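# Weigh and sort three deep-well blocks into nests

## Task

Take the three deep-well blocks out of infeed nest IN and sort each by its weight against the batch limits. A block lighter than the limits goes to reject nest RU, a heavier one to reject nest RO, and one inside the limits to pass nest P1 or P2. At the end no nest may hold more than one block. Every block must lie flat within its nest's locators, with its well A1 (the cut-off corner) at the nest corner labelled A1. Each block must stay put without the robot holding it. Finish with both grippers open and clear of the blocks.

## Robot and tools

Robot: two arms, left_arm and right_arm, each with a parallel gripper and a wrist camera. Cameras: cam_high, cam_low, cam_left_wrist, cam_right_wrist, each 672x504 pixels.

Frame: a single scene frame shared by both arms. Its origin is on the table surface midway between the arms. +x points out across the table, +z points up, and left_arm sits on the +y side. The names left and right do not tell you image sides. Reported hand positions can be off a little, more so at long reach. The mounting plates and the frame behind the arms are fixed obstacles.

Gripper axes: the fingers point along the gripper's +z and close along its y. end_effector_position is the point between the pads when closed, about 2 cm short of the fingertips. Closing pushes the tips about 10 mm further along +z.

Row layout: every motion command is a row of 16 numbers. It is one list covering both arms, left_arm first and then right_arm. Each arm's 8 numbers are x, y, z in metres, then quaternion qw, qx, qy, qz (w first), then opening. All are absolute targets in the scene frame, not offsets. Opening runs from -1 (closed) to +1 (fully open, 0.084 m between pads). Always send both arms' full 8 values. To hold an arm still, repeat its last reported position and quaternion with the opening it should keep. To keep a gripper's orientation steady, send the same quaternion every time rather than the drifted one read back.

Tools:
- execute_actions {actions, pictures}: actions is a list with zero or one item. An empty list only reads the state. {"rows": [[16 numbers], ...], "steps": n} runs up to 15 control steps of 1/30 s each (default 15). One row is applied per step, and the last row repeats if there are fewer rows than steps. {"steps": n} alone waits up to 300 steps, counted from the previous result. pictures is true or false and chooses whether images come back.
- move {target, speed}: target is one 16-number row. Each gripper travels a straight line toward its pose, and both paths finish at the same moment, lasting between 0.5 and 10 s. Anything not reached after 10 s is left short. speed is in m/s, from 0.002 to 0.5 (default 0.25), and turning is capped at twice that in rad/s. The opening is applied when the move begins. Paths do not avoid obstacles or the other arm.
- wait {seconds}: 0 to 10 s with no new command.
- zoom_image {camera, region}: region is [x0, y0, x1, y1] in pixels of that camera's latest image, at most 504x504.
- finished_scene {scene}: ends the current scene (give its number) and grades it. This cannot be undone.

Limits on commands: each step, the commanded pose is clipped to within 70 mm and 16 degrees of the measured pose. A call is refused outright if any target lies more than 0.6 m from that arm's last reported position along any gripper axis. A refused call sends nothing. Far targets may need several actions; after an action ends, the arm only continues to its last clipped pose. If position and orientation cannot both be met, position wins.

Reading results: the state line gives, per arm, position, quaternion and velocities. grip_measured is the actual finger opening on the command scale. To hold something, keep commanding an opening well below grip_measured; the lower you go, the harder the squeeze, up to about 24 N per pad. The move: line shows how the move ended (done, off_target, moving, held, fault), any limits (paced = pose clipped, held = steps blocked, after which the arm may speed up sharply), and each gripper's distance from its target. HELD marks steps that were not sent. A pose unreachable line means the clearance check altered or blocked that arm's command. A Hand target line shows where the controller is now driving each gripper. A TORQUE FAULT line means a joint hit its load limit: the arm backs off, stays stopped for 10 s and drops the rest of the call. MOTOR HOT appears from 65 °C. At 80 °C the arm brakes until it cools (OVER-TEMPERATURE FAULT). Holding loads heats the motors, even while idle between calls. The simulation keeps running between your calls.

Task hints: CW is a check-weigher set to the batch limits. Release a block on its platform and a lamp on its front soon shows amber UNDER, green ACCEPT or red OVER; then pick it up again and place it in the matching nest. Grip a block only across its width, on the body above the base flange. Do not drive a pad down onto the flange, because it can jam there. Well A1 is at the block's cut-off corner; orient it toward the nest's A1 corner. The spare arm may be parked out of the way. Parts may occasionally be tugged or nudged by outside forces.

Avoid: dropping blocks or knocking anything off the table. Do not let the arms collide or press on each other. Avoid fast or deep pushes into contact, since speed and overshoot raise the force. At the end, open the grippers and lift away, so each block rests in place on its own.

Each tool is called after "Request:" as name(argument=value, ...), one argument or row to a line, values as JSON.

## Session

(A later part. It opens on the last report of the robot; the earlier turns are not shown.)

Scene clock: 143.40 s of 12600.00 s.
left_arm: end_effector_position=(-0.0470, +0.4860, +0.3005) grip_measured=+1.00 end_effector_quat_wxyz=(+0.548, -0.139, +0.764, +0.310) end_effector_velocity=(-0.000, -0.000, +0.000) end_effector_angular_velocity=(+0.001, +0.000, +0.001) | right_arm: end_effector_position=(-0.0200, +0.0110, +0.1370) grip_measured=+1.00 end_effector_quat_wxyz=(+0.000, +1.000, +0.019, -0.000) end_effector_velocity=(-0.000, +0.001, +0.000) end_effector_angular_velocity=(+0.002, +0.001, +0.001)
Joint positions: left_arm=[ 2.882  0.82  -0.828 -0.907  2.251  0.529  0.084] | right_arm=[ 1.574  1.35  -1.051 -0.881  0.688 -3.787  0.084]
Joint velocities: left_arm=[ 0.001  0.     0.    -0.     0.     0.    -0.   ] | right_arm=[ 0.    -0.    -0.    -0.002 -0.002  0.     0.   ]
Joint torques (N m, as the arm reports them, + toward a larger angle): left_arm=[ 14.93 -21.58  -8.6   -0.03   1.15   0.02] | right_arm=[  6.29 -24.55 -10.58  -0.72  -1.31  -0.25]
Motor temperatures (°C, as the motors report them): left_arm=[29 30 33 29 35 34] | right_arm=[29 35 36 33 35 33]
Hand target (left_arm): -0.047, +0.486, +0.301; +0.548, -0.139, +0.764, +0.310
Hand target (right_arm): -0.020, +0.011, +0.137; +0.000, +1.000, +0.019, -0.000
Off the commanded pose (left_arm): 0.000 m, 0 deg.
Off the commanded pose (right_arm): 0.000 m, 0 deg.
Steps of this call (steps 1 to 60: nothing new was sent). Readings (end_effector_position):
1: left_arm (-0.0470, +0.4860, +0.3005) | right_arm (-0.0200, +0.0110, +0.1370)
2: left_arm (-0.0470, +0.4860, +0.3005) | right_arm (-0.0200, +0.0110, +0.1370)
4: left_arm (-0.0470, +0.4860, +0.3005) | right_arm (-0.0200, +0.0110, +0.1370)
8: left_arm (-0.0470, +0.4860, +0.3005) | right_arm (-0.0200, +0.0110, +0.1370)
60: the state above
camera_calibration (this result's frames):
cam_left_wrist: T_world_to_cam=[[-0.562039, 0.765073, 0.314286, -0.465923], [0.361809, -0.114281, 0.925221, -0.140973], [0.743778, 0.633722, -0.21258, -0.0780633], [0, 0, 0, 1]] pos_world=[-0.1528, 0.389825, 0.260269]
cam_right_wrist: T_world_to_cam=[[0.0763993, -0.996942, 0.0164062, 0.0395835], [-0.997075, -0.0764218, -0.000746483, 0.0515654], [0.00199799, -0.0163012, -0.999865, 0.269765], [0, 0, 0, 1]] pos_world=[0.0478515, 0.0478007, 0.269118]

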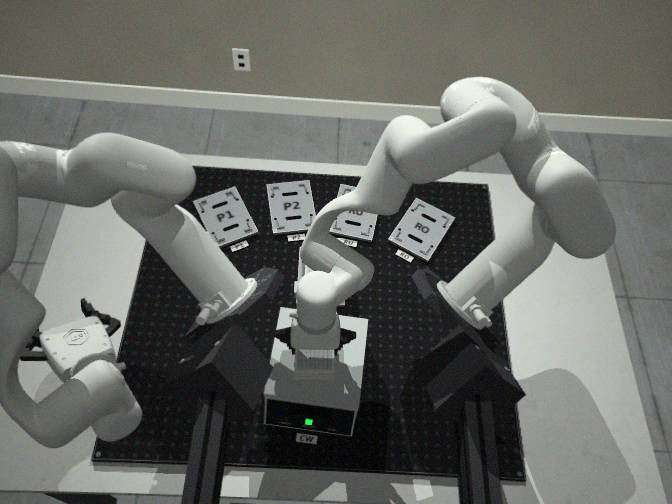

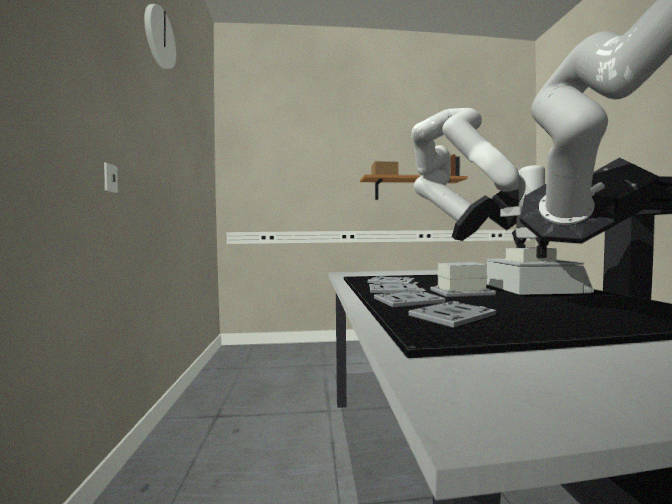

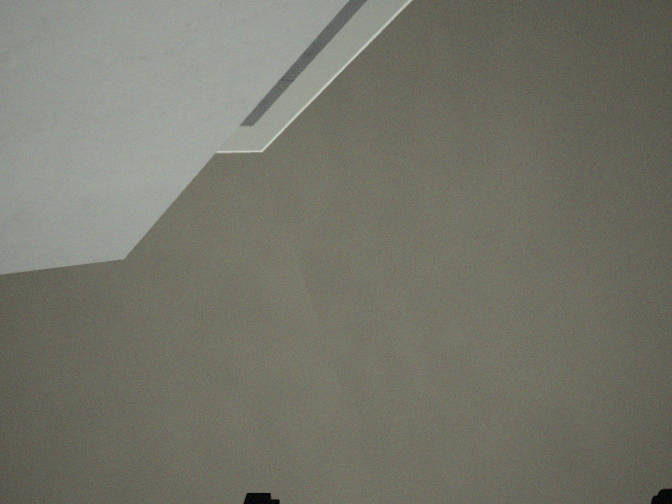

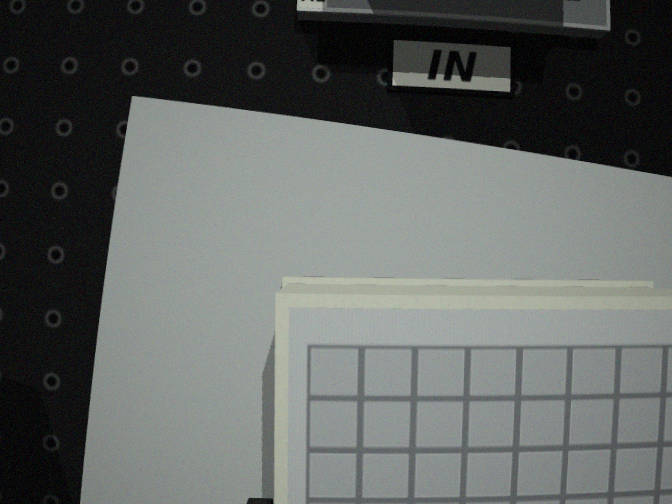

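Request:
move(
  target=[-0.047,0.486,0.3005,0.548,-0.139,0.764,0.31,1,-0.02,0.011,0.137,0,0.9998,0.0192,0,0.3],
  speed=0.004,
)

Request:
move(
  target=[-0.047,0.486,0.3005,0.548,-0.139,0.764,0.31,1,-0.01,0.011,0.16,0,0.9998,0.0192,0,0.3],
  speed=0.05,
)

Request:
move(
  target=[-0.047,0.486,0.3005,0.548,-0.139,0.764,0.31,1,0.38,0.08,0.155,0,0.9942,0.108,0,0.3],
  speed=0.15,
)

Request:
move(
  target=[-0.047,0.486,0.3005,0.548,-0.139,0.764,0.31,1,0.430,0.094,0.129,0,0.9942,0.108,0,0.3],
  speed=0.05,
)

Scene clock: 173.70 s of 12600.00 s.
left_arm: end_effector_position=(-0.0470, +0.4860, +0.3005) grip_measured=+1.00 end_effector_quat_wxyz=(+0.548, -0.139, +0.764, +0.310) end_effector_velocity=(-0.000, -0.000, +0.000) end_effector_angular_velocity=(+0.001, -0.000, +0.001) | right_arm: end_effector_position=(-0.0200, +0.0111, +0.1371) grip_measured=+0.96 end_effector_quat_wxyz=(-0.000, +1.000, +0.019, -0.000) end_effector_velocity=(+0.000, -0.000, -0.000) end_effector_angular_velocity=(-0.001, -0.001, -0.001)
Joint positions: left_arm=[ 2.882  0.82  -0.828 -0.907  2.251  0.529  0.084] | right_arm=[ 1.574  1.35  -1.051 -0.881  0.688 -3.787  0.083]
Joint velocities: left_arm=[ 0.001  0.    -0.     0.     0.001 -0.     0.   ] | right_arm=[ 0.001  0.    -0.     0.001  0.001  0.001 -0.   ]
Joint torques (N m, as the arm reports them, + toward a larger angle): left_arm=[ 14.5  -21.49  -8.51  -0.22   1.14   0.1 ] | right_arm=[  6.5  -24.44 -10.35  -0.76  -0.9   -0.12]
Motor temperatures (°C, as the motors report them): left_arm=[29 30 33 29 35 34] | right_arm=[29 35 36 33 35 33]
Hand target (left_arm): -0.047, +0.486, +0.300; +0.548, -0.139, +0.764, +0.310
Hand target (right_arm): -0.020, +0.011, +0.137; +0.000, +1.000, +0.019, +0.000
Off the commanded pose (left_arm): 0.000 m, 0 deg.
Off the commanded pose (right_arm): 0.000 m, 0 deg.
After step 90, 26.60 s passed at rest.
move: done
camera_calibration (this result's frames):
cam_left_wrist: T_world_to_cam=[[-0.562039, 0.765073, 0.314286, -0.465923], [0.361809, -0.114281, 0.925221, -0.140973], [0.743779, 0.633722, -0.21258, -0.0780631], [0, 0, 0, 1]] pos_world=[-0.1528, 0.389825, 0.260269]
cam_right_wrist: T_world_to_cam=[[0.0763304, -0.99695, 0.0162406, 0.0396813], [-0.997081, -0.0763521, -0.000720624, 0.0515764], [0.00195843, -0.0161382, -0.999868, 0.269819], [0, 0, 0, 1]] pos_world=[0.0478686, 0.0478527, 0.269176]

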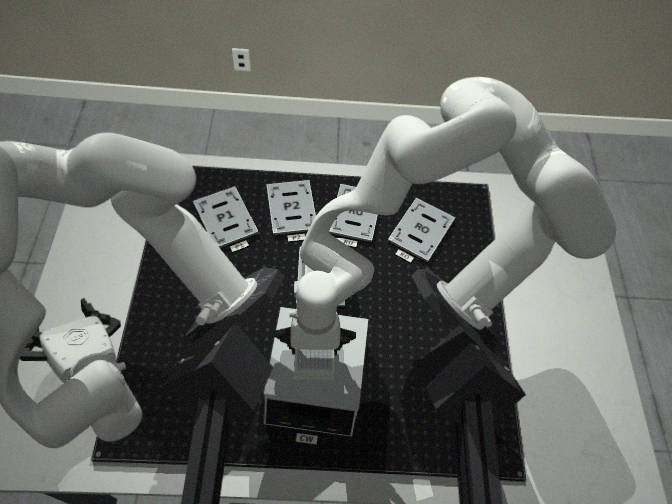

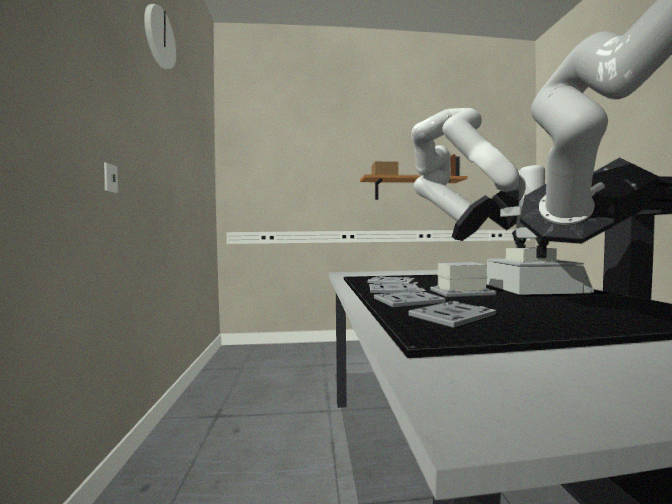

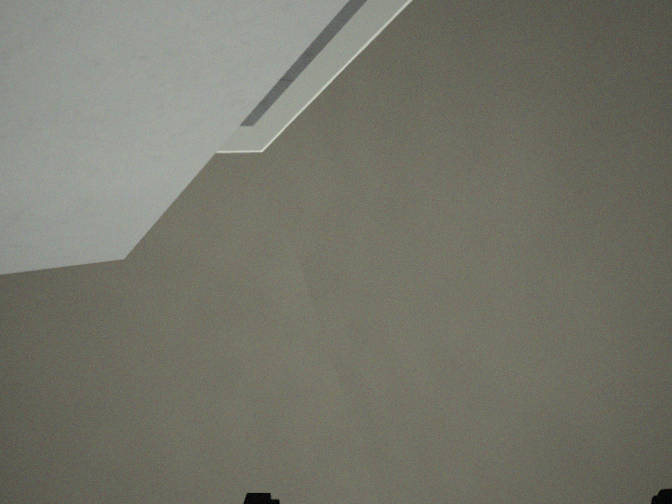

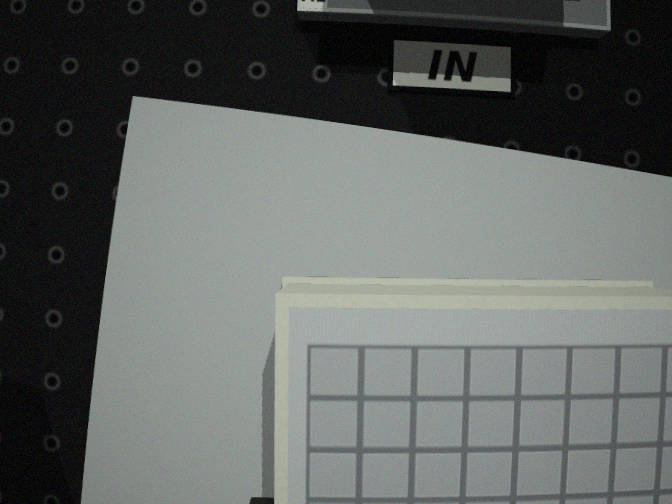

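Scene clock: 174.60 s of 12600.00 s.
left_arm: end_effector_position=(-0.0470, +0.4860, +0.3005) grip_measured=+1.00 end_effector_quat_wxyz=(+0.548, -0.139, +0.764, +0.310) end_effector_velocity=(+0.000, -0.000, -0.000) end_effector_angular_velocity=(-0.001, +0.000, -0.001) | right_arm: end_effector_position=(-0.0101, +0.0108, +0.1597) grip_measured=+0.96 end_effector_quat_wxyz=(+0.000, +1.000, +0.019, -0.000) end_effector_velocity=(+0.000, +0.000, +0.002) end_effector_angular_velocity=(+0.000, +0.000, +0.000)
Joint positions: left_arm=[ 2.882  0.82  -0.828 -0.907  2.251  0.529  0.084] | right_arm=[ 1.593  1.279 -1.02  -0.821  0.711 -3.84   0.083]
Joint velocities: left_arm=[-0.001 -0.     0.     0.    -0.001  0.    -0.   ] | right_arm=[ 0.002 -0.005  0.002  0.004  0.001 -0.004  0.   ]
Joint torques (N m, as the arm reports them, + toward a larger angle): left_arm=[ 14.6  -21.67  -8.4   -0.24   1.14  -0.1 ] | right_arm=[  5.94 -24.13 -11.59  -0.92  -0.95  -0.07]
Motor temperatures (°C, as the motors report them): left_arm=[29 30 33 29 35 34] | right_arm=[29 35 36 33 35 33]
Hand target (left_arm): -0.047, +0.486, +0.300; +0.548, -0.139, +0.764, +0.310
Hand target (right_arm): -0.010, +0.011, +0.160; +0.000, +1.000, +0.019, -0.000
Off the commanded pose (left_arm): 0.000 m, 0 deg.
Off the commanded pose (right_arm): 0.000 m, 0 deg.
move: done
camera_calibration (this result's frames):
cam_left_wrist: T_world_to_cam=[[-0.562039, 0.765073, 0.314286, -0.465923], [0.361809, -0.114281, 0.925221, -0.140973], [0.743779, 0.633722, -0.21258, -0.0780632], [0, 0, 0, 1]] pos_world=[-0.1528, 0.389825, 0.260269]
cam_right_wrist: T_world_to_cam=[[0.0765704, -0.996922, 0.016811, 0.0381746], [-0.997062, -0.0765931, -0.000712633, 0.0614353], [0.00199804, -0.016707, -0.999858, 0.292472], [0, 0, 0, 1]] pos_world=[0.0577474, 0.047649, 0.291833]

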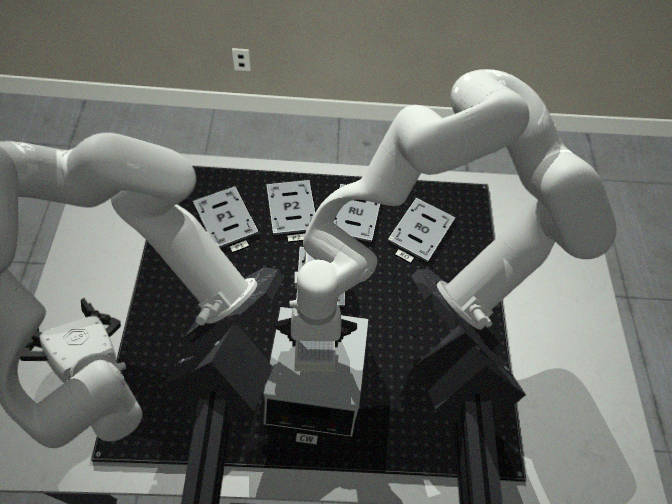

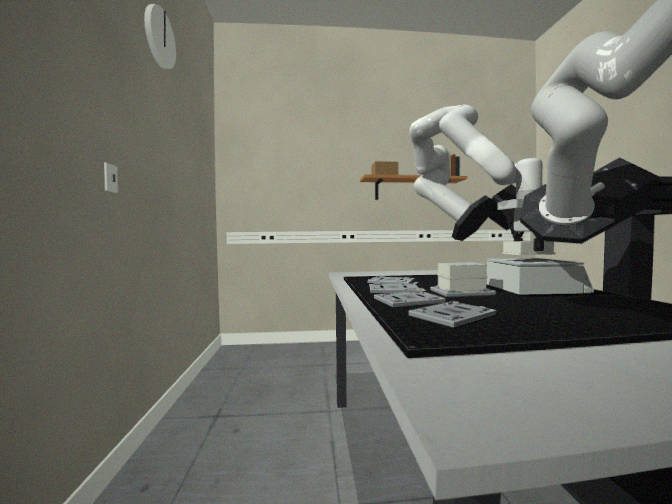

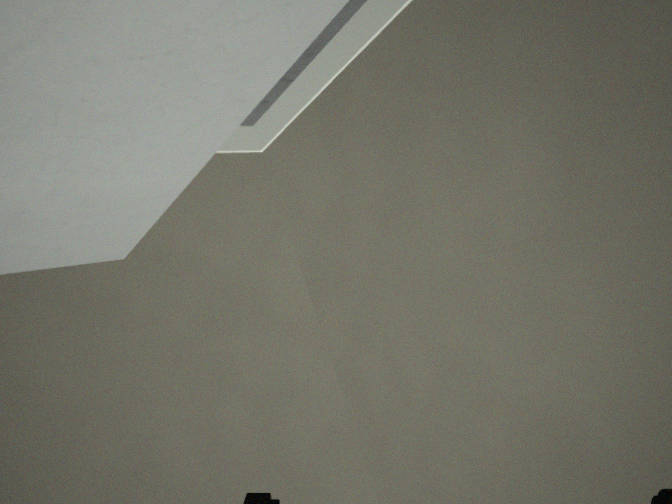

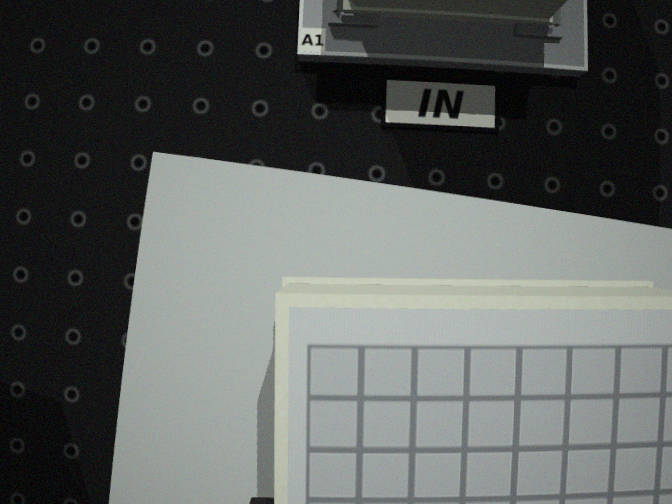

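Scene clock: 177.77 s of 12600.00 s.
left_arm: end_effector_position=(-0.0470, +0.4860, +0.3005) grip_measured=+1.00 end_effector_quat_wxyz=(+0.548, -0.139, +0.764, +0.310) end_effector_velocity=(+0.000, +0.000, +0.000) end_effector_angular_velocity=(+0.000, -0.001, +0.000) | right_arm: end_effector_position=(+0.3803, +0.0784, +0.1545) grip_measured=+0.96 end_effector_quat_wxyz=(+0.001, +0.994, +0.108, +0.000) end_effector_velocity=(+0.005, +0.002, +0.001) end_effector_angular_velocity=(+0.001, -0.000, -0.004)
Joint positions: left_arm=[ 2.882  0.82  -0.828 -0.907  2.251  0.529  0.084] | right_arm=[ 0.891  1.011 -1.412 -1.095  1.045 -4.715  0.083]
Joint velocities: left_arm=[-0.    -0.     0.    -0.     0.001  0.    -0.   ] | right_arm=[-0.002  0.002 -0.015  0.005  0.004 -0.009  0.   ]
Joint torques (N m, as the arm reports them, + toward a larger angle): left_arm=[ 14.51 -21.32  -8.42  -0.07   1.05  -0.06] | right_arm=[ 17.39 -21.13  -9.63  -0.9   -1.18   0.03]
Motor temperatures (°C, as the motors report them): left_arm=[29 30 33 29 35 34] | right_arm=[29 35 36 33 35 33]
Hand target (left_arm): -0.047, +0.486, +0.301; +0.548, -0.139, +0.764, +0.310
Hand target (right_arm): +0.381, +0.079, +0.155; +0.001, +0.994, +0.107, +0.000
Off the commanded pose (left_arm): 0.000 m, 0 deg.
Off the commanded pose (right_arm): 0.002 m, 0 deg.
move: done
camera_calibration (this result's frames):
cam_left_wrist: T_world_to_cam=[[-0.562039, 0.765073, 0.314286, -0.465923], [0.361809, -0.114281, 0.925221, -0.140973], [0.743778, 0.633722, -0.21258, -0.0780632], [0, 0, 0, 1]] pos_world=[-0.1528, 0.389825, 0.260269]
cam_right_wrist: T_world_to_cam=[[0.251065, -0.967782, 0.0190658, 0.00678979], [-0.967955, -0.251124, -0.000696036, 0.458459], [0.00546149, -0.0182801, -0.999818, 0.286383], [0, 0, 0, 1]] pos_world=[0.440499, 0.126936, 0.286521]

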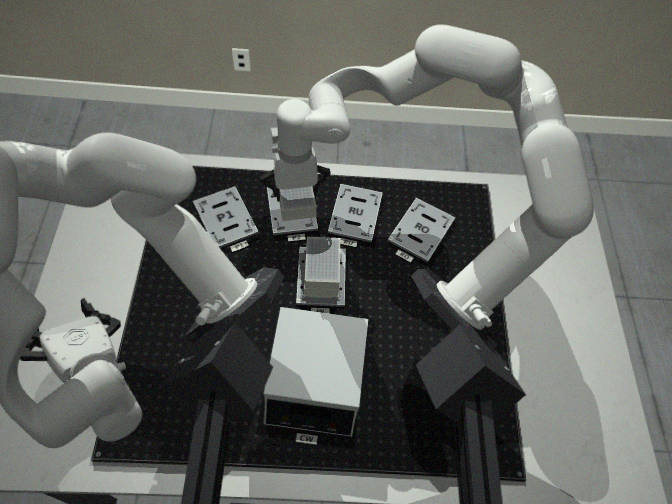

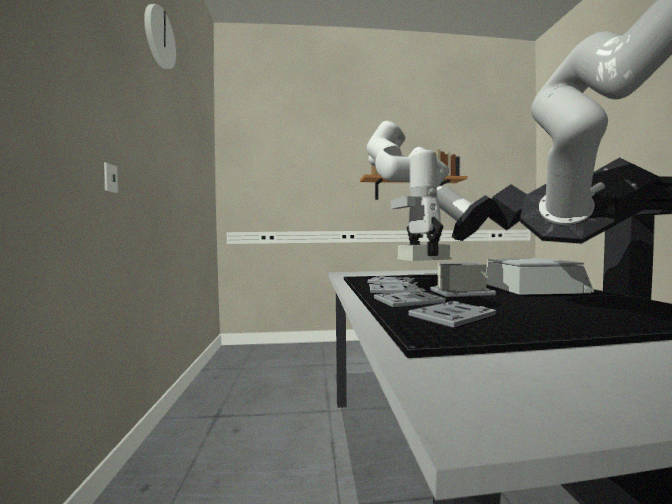

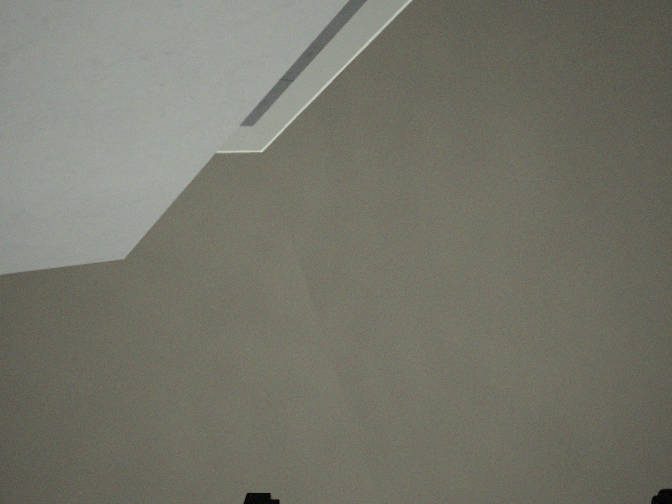

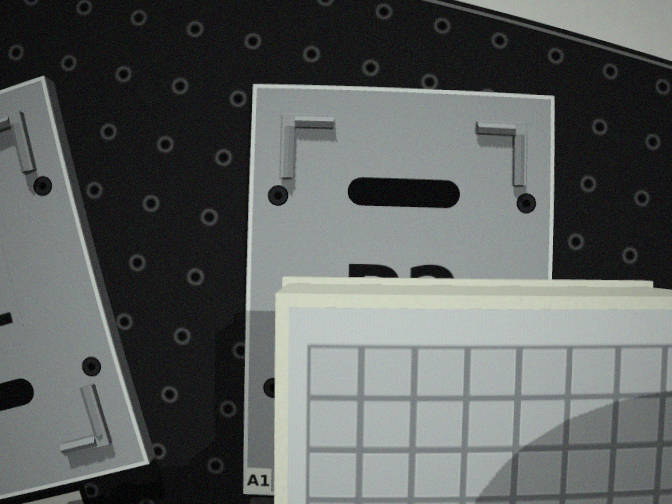

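Scene clock: 179.33 s of 12600.00 s.
left_arm: end_effector_position=(-0.0470, +0.4860, +0.3005) grip_measured=+1.00 end_effector_quat_wxyz=(+0.548, -0.139, +0.764, +0.310) end_effector_velocity=(+0.000, +0.000, +0.000) end_effector_angular_velocity=(+0.000, -0.002, +0.001) | right_arm: end_effector_position=(+0.4298, +0.0937, +0.1291) grip_measured=+0.96 end_effector_quat_wxyz=(+0.000, +0.994, +0.108, -0.000) end_effector_velocity=(+0.002, +0.000, -0.001) end_effector_angular_velocity=(-0.001, -0.002, +0.001)
Joint positions: left_arm=[ 2.882  0.82  -0.828 -0.907  2.251  0.529  0.084] | right_arm=[ 0.817  1.102 -1.599 -1.104  1.057 -4.831  0.083]
Joint velocities: left_arm=[ 0.001 -0.     0.     0.001  0.001 -0.001 -0.   ] | right_arm=[-0.003  0.004 -0.008 -0.002  0.002 -0.005 -0.   ]
Joint torques (N m, as the arm reports them, + toward a larger angle): left_arm=[ 14.55 -21.53  -8.7   -0.1    1.18  -0.03] | right_arm=[ 18.39 -22.29  -9.05  -0.87  -1.2   -0.29]
Motor temperatures (°C, as the motors report them): left_arm=[29 30 33 29 35 34] | right_arm=[29 35 36 33 35 33]
Hand target (left_arm): -0.047, +0.486, +0.301; +0.548, -0.139, +0.764, +0.310
Hand target (right_arm): +0.430, +0.094, +0.129; +0.000, +0.994, +0.108, -0.000
Off the commanded pose (left_arm): 0.000 m, 0 deg.
Off the commanded pose (right_arm): 0.000 m, 0 deg.
move: done
camera_calibration (this result's frames):
cam_left_wrist: T_world_to_cam=[[-0.562039, 0.765073, 0.314286, -0.465923], [0.361809, -0.114281, 0.925221, -0.140973], [0.743778, 0.633722, -0.21258, -0.0780633], [0, 0, 0, 1]] pos_world=[-0.1528, 0.389825, 0.260269]
cam_right_wrist: T_world_to_cam=[[0.25184, -0.967625, 0.0166747, 0.00963392], [-0.967757, -0.251885, -0.000601889, 0.510174], [0.00478251, -0.0159855, -0.999861, 0.261059], [0, 0, 0, 1]] pos_world=[0.490049, 0.142, 0.261169]

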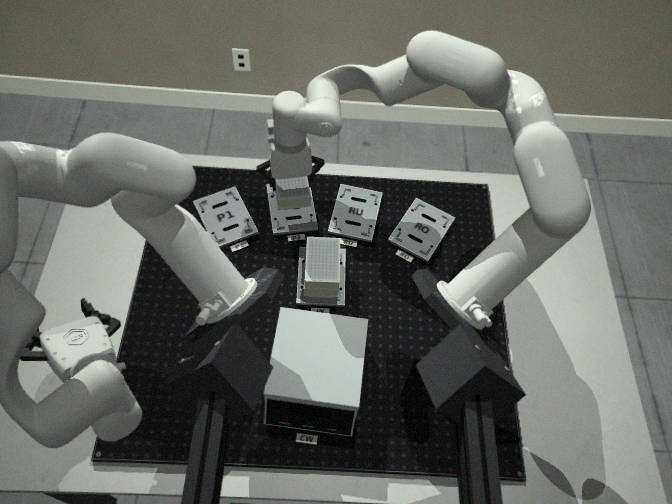

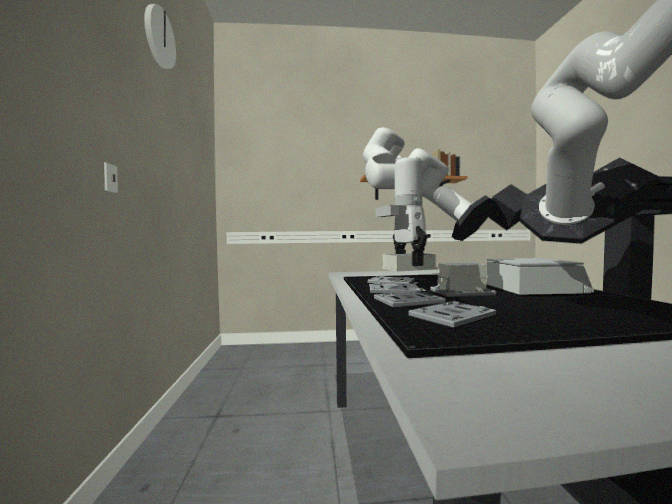

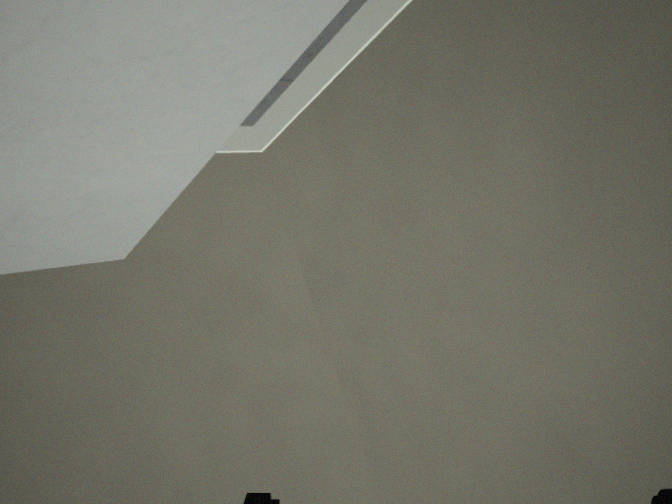

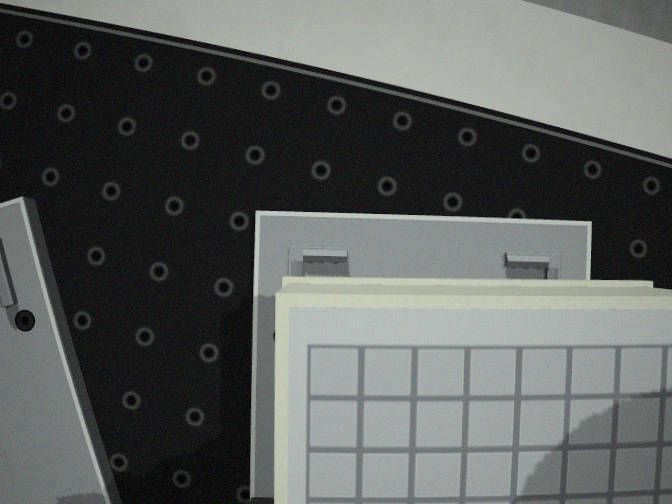

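Request:
move(
  target=[-0.047,0.486,0.3005,0.548,-0.139,0.764,0.31,1,0.4315,0.0937,0.068,0,0.9952,0.0976,0,0.3],
  speed=0.04,
)

Scene clock: 190.70 s of 12600.00 s.
left_arm: end_effector_position=(-0.0470, +0.4860, +0.3005) grip_measured=+1.00 end_effector_quat_wxyz=(+0.548, -0.139, +0.764, +0.310) end_effector_velocity=(+0.000, +0.000, -0.000) end_effector_angular_velocity=(-0.001, -0.000, -0.000) | right_arm: end_effector_position=(+0.4317, +0.0937, +0.0682) grip_measured=+0.96 end_effector_quat_wxyz=(+0.000, +0.995, +0.098, +0.000) end_effector_velocity=(+0.001, +0.001, -0.001) end_effector_angular_velocity=(+0.002, +0.000, -0.004)
Joint positions: left_arm=[ 2.882  0.82  -0.828 -0.907  2.251  0.529  0.084] | right_arm=[ 0.721  1.204 -1.666 -1.198  1.003 -4.795  0.083]
Joint velocities: left_arm=[-0.001 -0.    -0.    -0.    -0.001 -0.001 -0.   ] | right_arm=[-0.003  0.003 -0.005 -0.001 -0.002  0.001 -0.   ]
Joint torques (N m, as the arm reports them, + toward a larger angle): left_arm=[ 14.67 -21.23  -8.5   -0.19   1.31   0.15] | right_arm=[ 19.22 -21.94  -8.05  -0.67  -1.32  -0.33]
Motor temperatures (°C, as the motors report them): left_arm=[29 30 34 29 35 34] | right_arm=[30 35 36 33 35 33]
Hand target (left_arm): -0.047, +0.486, +0.300; +0.548, -0.139, +0.764, +0.310
Hand target (right_arm): +0.432, +0.094, +0.068; +0.000, +0.995, +0.098, +0.000
Off the commanded pose (left_arm): 0.000 m, 0 deg.
Off the commanded pose (right_arm): 0.000 m, 0 deg.
After step 90, 6.47 s passed at rest.
move: done
camera_calibration (this result's frames):
cam_left_wrist: T_world_to_cam=[[-0.562039, 0.765073, 0.314286, -0.465923], [0.361809, -0.114281, 0.925221, -0.140973], [0.743779, 0.633722, -0.21258, -0.0780631], [0, 0, 0, 1]] pos_world=[-0.1528, 0.389825, 0.260269]
cam_right_wrist: T_world_to_cam=[[0.231456, -0.972706, 0.0164871, 0.0194301], [-0.972833, -0.231505, -0.00107298, 0.512258], [0.00486055, -0.0157909, -0.999864, 0.200154], [0, 0, 0, 1]] pos_world=[0.492871, 0.140651, 0.200356]

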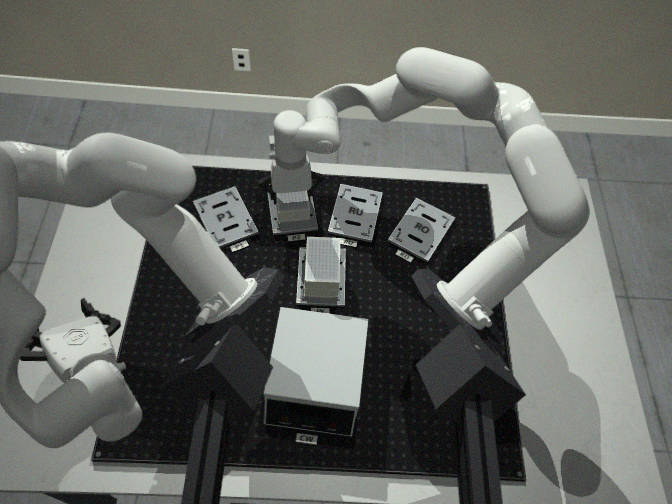

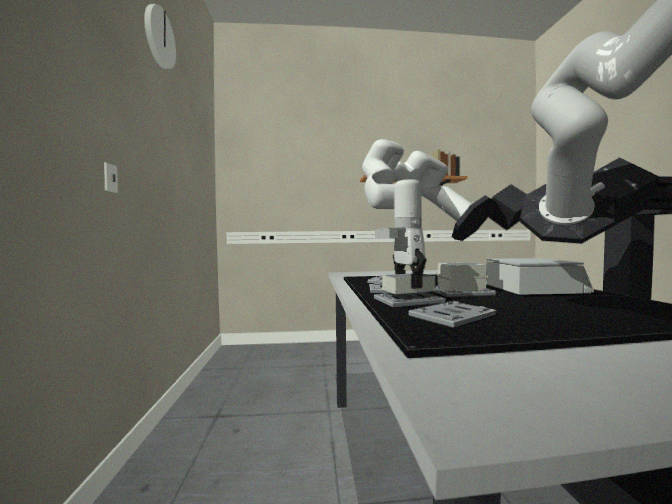

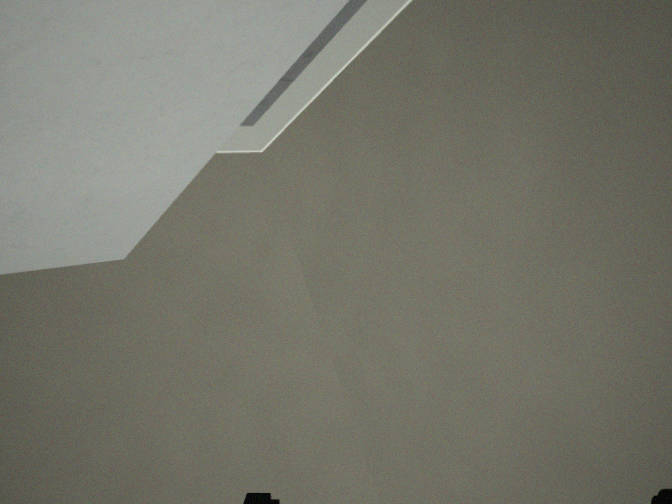

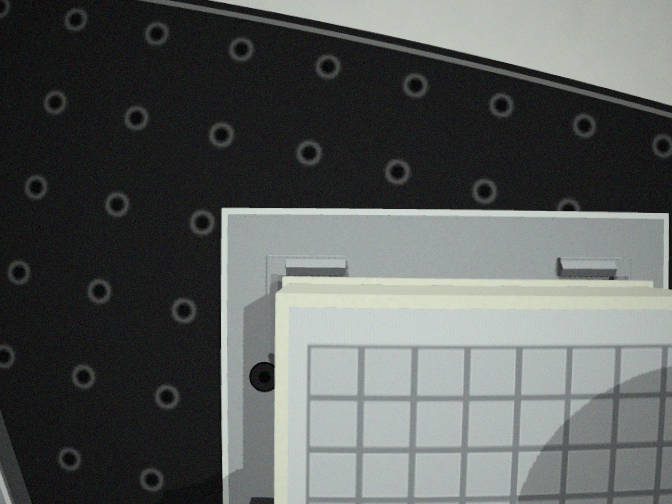

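Request:
move(
  target=[-0.047,0.486,0.3005,0.548,-0.139,0.764,0.31,1,0.4315,0.0939,0.0505,0,0.9950,0.0995,0,0.3],
  speed=0.008,
)

Request:
move(
  target=[-0.047,0.486,0.3005,0.548,-0.139,0.764,0.31,1,0.4315,0.0939,0.049,0,0.9950,0.0995,0,0.3],
  speed=0.003,
)

Scene clock: 204.37 s of 12600.00 s.
left_arm: end_effector_position=(-0.0470, +0.4860, +0.3005) grip_measured=+1.00 end_effector_quat_wxyz=(+0.548, -0.139, +0.764, +0.310) end_effector_velocity=(+0.000, +0.000, -0.000) end_effector_angular_velocity=(-0.000, -0.002, -0.000) | right_arm: end_effector_position=(+0.4316, +0.0937, +0.0506) grip_measured=+0.96 end_effector_quat_wxyz=(+0.000, +0.995, +0.100, +0.000) end_effector_velocity=(-0.001, -0.003, -0.006) end_effector_angular_velocity=(-0.006, +0.004, -0.001)
Joint positions: left_arm=[ 2.882  0.82  -0.828 -0.907  2.251  0.529  0.084] | right_arm=[ 0.694  1.237 -1.693 -1.223  0.99  -4.797  0.083]
Joint velocities: left_arm=[-0.001  0.     0.     0.     0.001 -0.     0.   ] | right_arm=[-0.01   0.007 -0.002 -0.005 -0.001  0.001 -0.   ]
Joint torques (N m, as the arm reports them, + toward a larger angle): left_arm=[ 14.63 -21.74  -8.64  -0.27   1.3   -0.11] | right_arm=[ 19.12 -21.88  -8.2   -0.31  -1.59   0.17]
Motor temperatures (°C, as the motors report them): left_arm=[29 30 34 29 35 34] | right_arm=[30 35 35 33 35 33]
Hand target (left_arm): -0.047, +0.486, +0.300; +0.548, -0.139, +0.764, +0.310
Hand target (right_arm): +0.432, +0.094, +0.050; +0.000, +0.995, +0.100, +0.000
Off the commanded pose (left_arm): 0.000 m, 0 deg.
Off the commanded pose (right_arm): 0.000 m, 0 deg.
After step 90, 8.27 s passed at rest.
move: done
camera_calibration (this result's frames):
cam_left_wrist: T_world_to_cam=[[-0.562039, 0.765073, 0.314286, -0.465923], [0.361809, -0.114281, 0.925221, -0.140973], [0.743778, 0.633722, -0.21258, -0.0780632], [0, 0, 0, 1]] pos_world=[-0.1528, 0.389825, 0.260269]
cam_right_wrist: T_world_to_cam=[[0.235211, -0.971798, 0.0168618, 0.01807], [-0.971933, -0.235257, -0.000749892, 0.512118], [0.0046956, -0.0162122, -0.999858, 0.1827], [0, 0, 0, 1]] pos_world=[0.492636, 0.141001, 0.182754]

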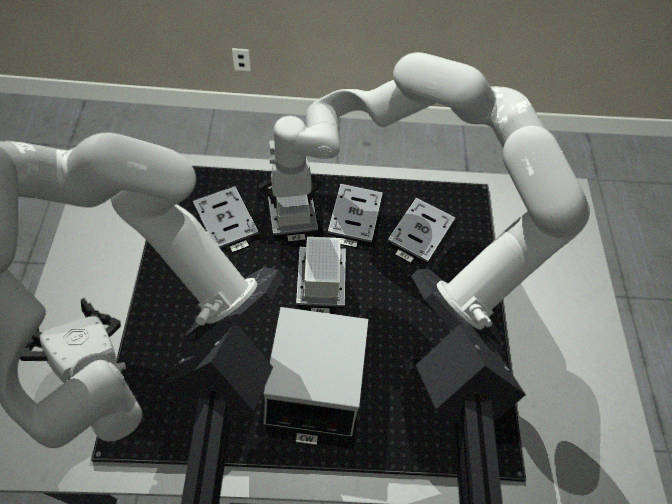

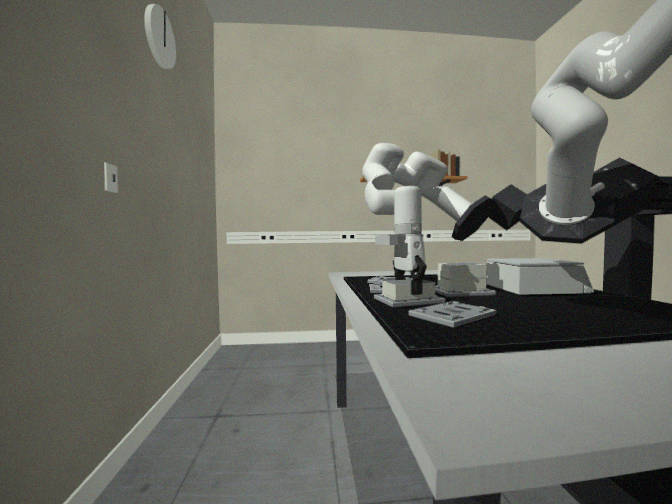

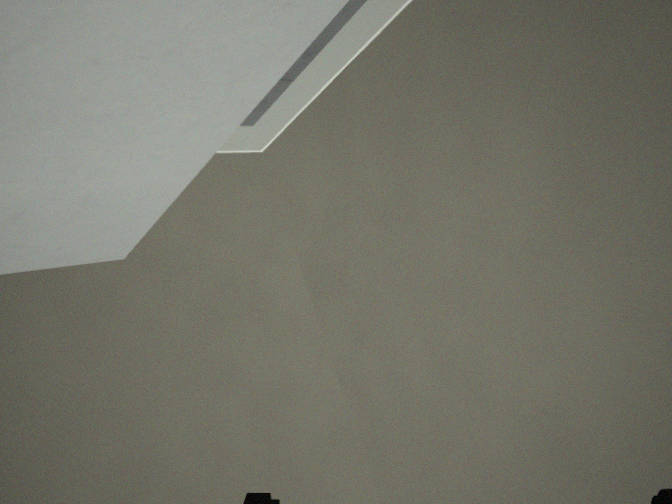

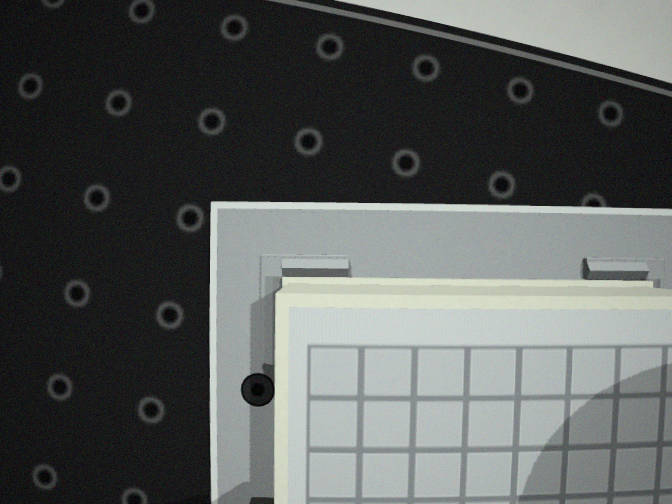

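Scene clock: 205.13 s of 12600.00 s.
left_arm: end_effector_position=(-0.0470, +0.4860, +0.3005) grip_measured=+1.00 end_effector_quat_wxyz=(+0.548, -0.139, +0.764, +0.310) end_effector_velocity=(-0.000, +0.000, +0.001) end_effector_angular_velocity=(+0.003, -0.001, +0.002) | right_arm: end_effector_position=(+0.4316, +0.0938, +0.0493) grip_measured=+0.96 end_effector_quat_wxyz=(+0.000, +0.995, +0.100, +0.000) end_effector_velocity=(+0.000, +0.000, -0.000) end_effector_angular_velocity=(+0.000, -0.001, +0.001)
Joint positions: left_arm=[ 2.882  0.82  -0.828 -0.907  2.251  0.529  0.084] | right_arm=[ 0.692  1.24  -1.695 -1.225  0.989 -4.797  0.083]
Joint velocities: left_arm=[ 0.001  0.     0.    -0.     0.003  0.     0.   ] | right_arm=[-0.     0.001 -0.001 -0.001 -0.    -0.     0.   ]
Joint torques (N m, as the arm reports them, + toward a larger angle): left_arm=[ 14.52 -21.71  -8.61  -0.09   1.15   0.02] | right_arm=[ 19.01 -20.72  -8.25  -0.69  -2.27  -0.05]
Motor temperatures (°C, as the motors report them): left_arm=[29 30 34 29 35 34] | right_arm=[30 35 35 33 35 33]
Hand target (left_arm): -0.047, +0.486, +0.301; +0.548, -0.139, +0.764, +0.310
Hand target (right_arm): +0.432, +0.094, +0.049; +0.000, +0.995, +0.100, +0.000
Off the commanded pose (left_arm): 0.000 m, 0 deg.
Off the commanded pose (right_arm): 0.000 m, 0 deg.
move: done
camera_calibration (this result's frames):
cam_left_wrist: T_world_to_cam=[[-0.562039, 0.765073, 0.314286, -0.465923], [0.361809, -0.114281, 0.925221, -0.140973], [0.743779, 0.633722, -0.21258, -0.078063], [0, 0, 0, 1]] pos_world=[-0.1528, 0.389825, 0.260269]
cam_right_wrist: T_world_to_cam=[[0.235365, -0.971762, 0.0168101, 0.0181133], [-0.971895, -0.235414, -0.000976703, 0.512148], [0.00490646, -0.0161078, -0.999858, 0.181207], [0, 0, 0, 1]] pos_world=[0.492601, 0.141087, 0.181377]

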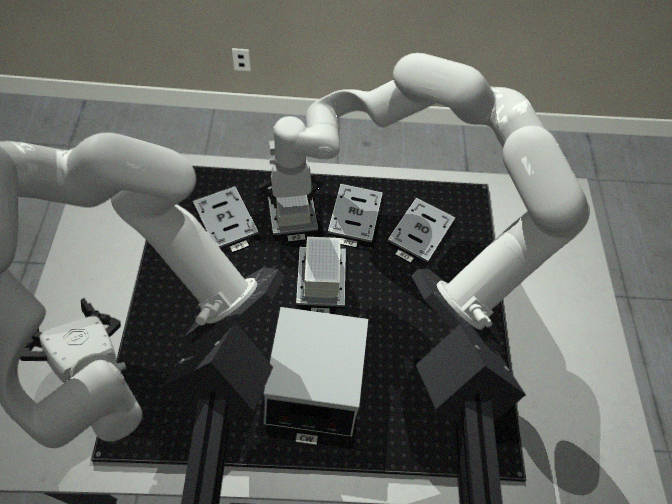

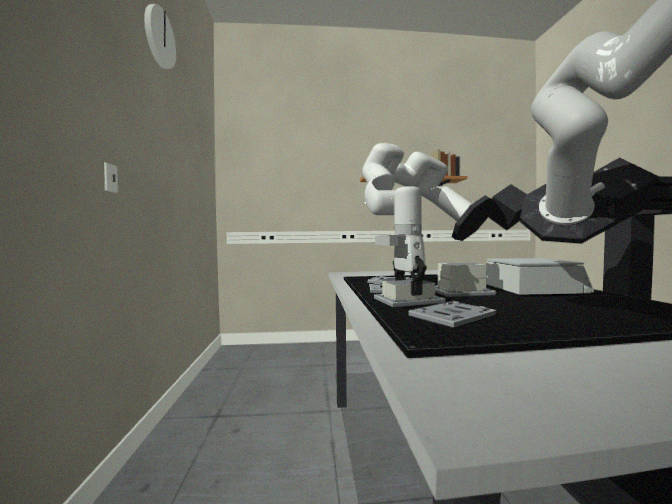

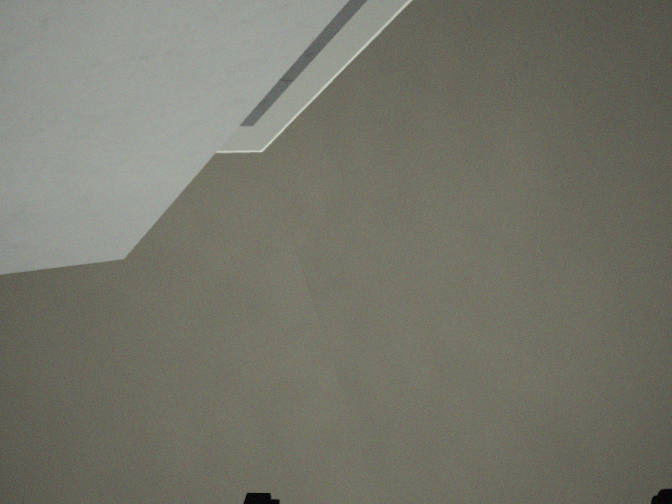

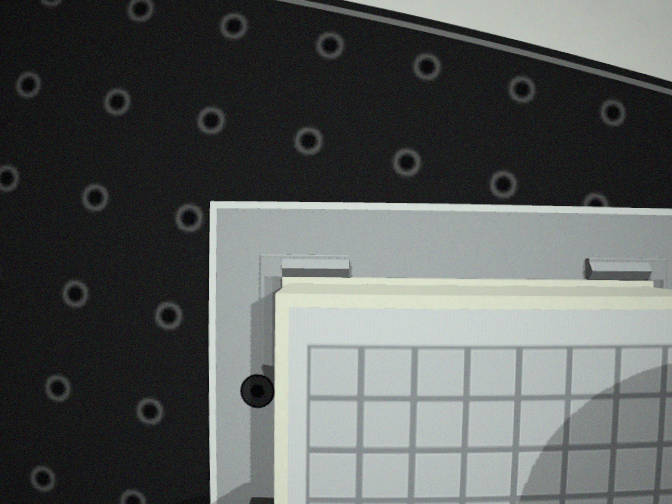

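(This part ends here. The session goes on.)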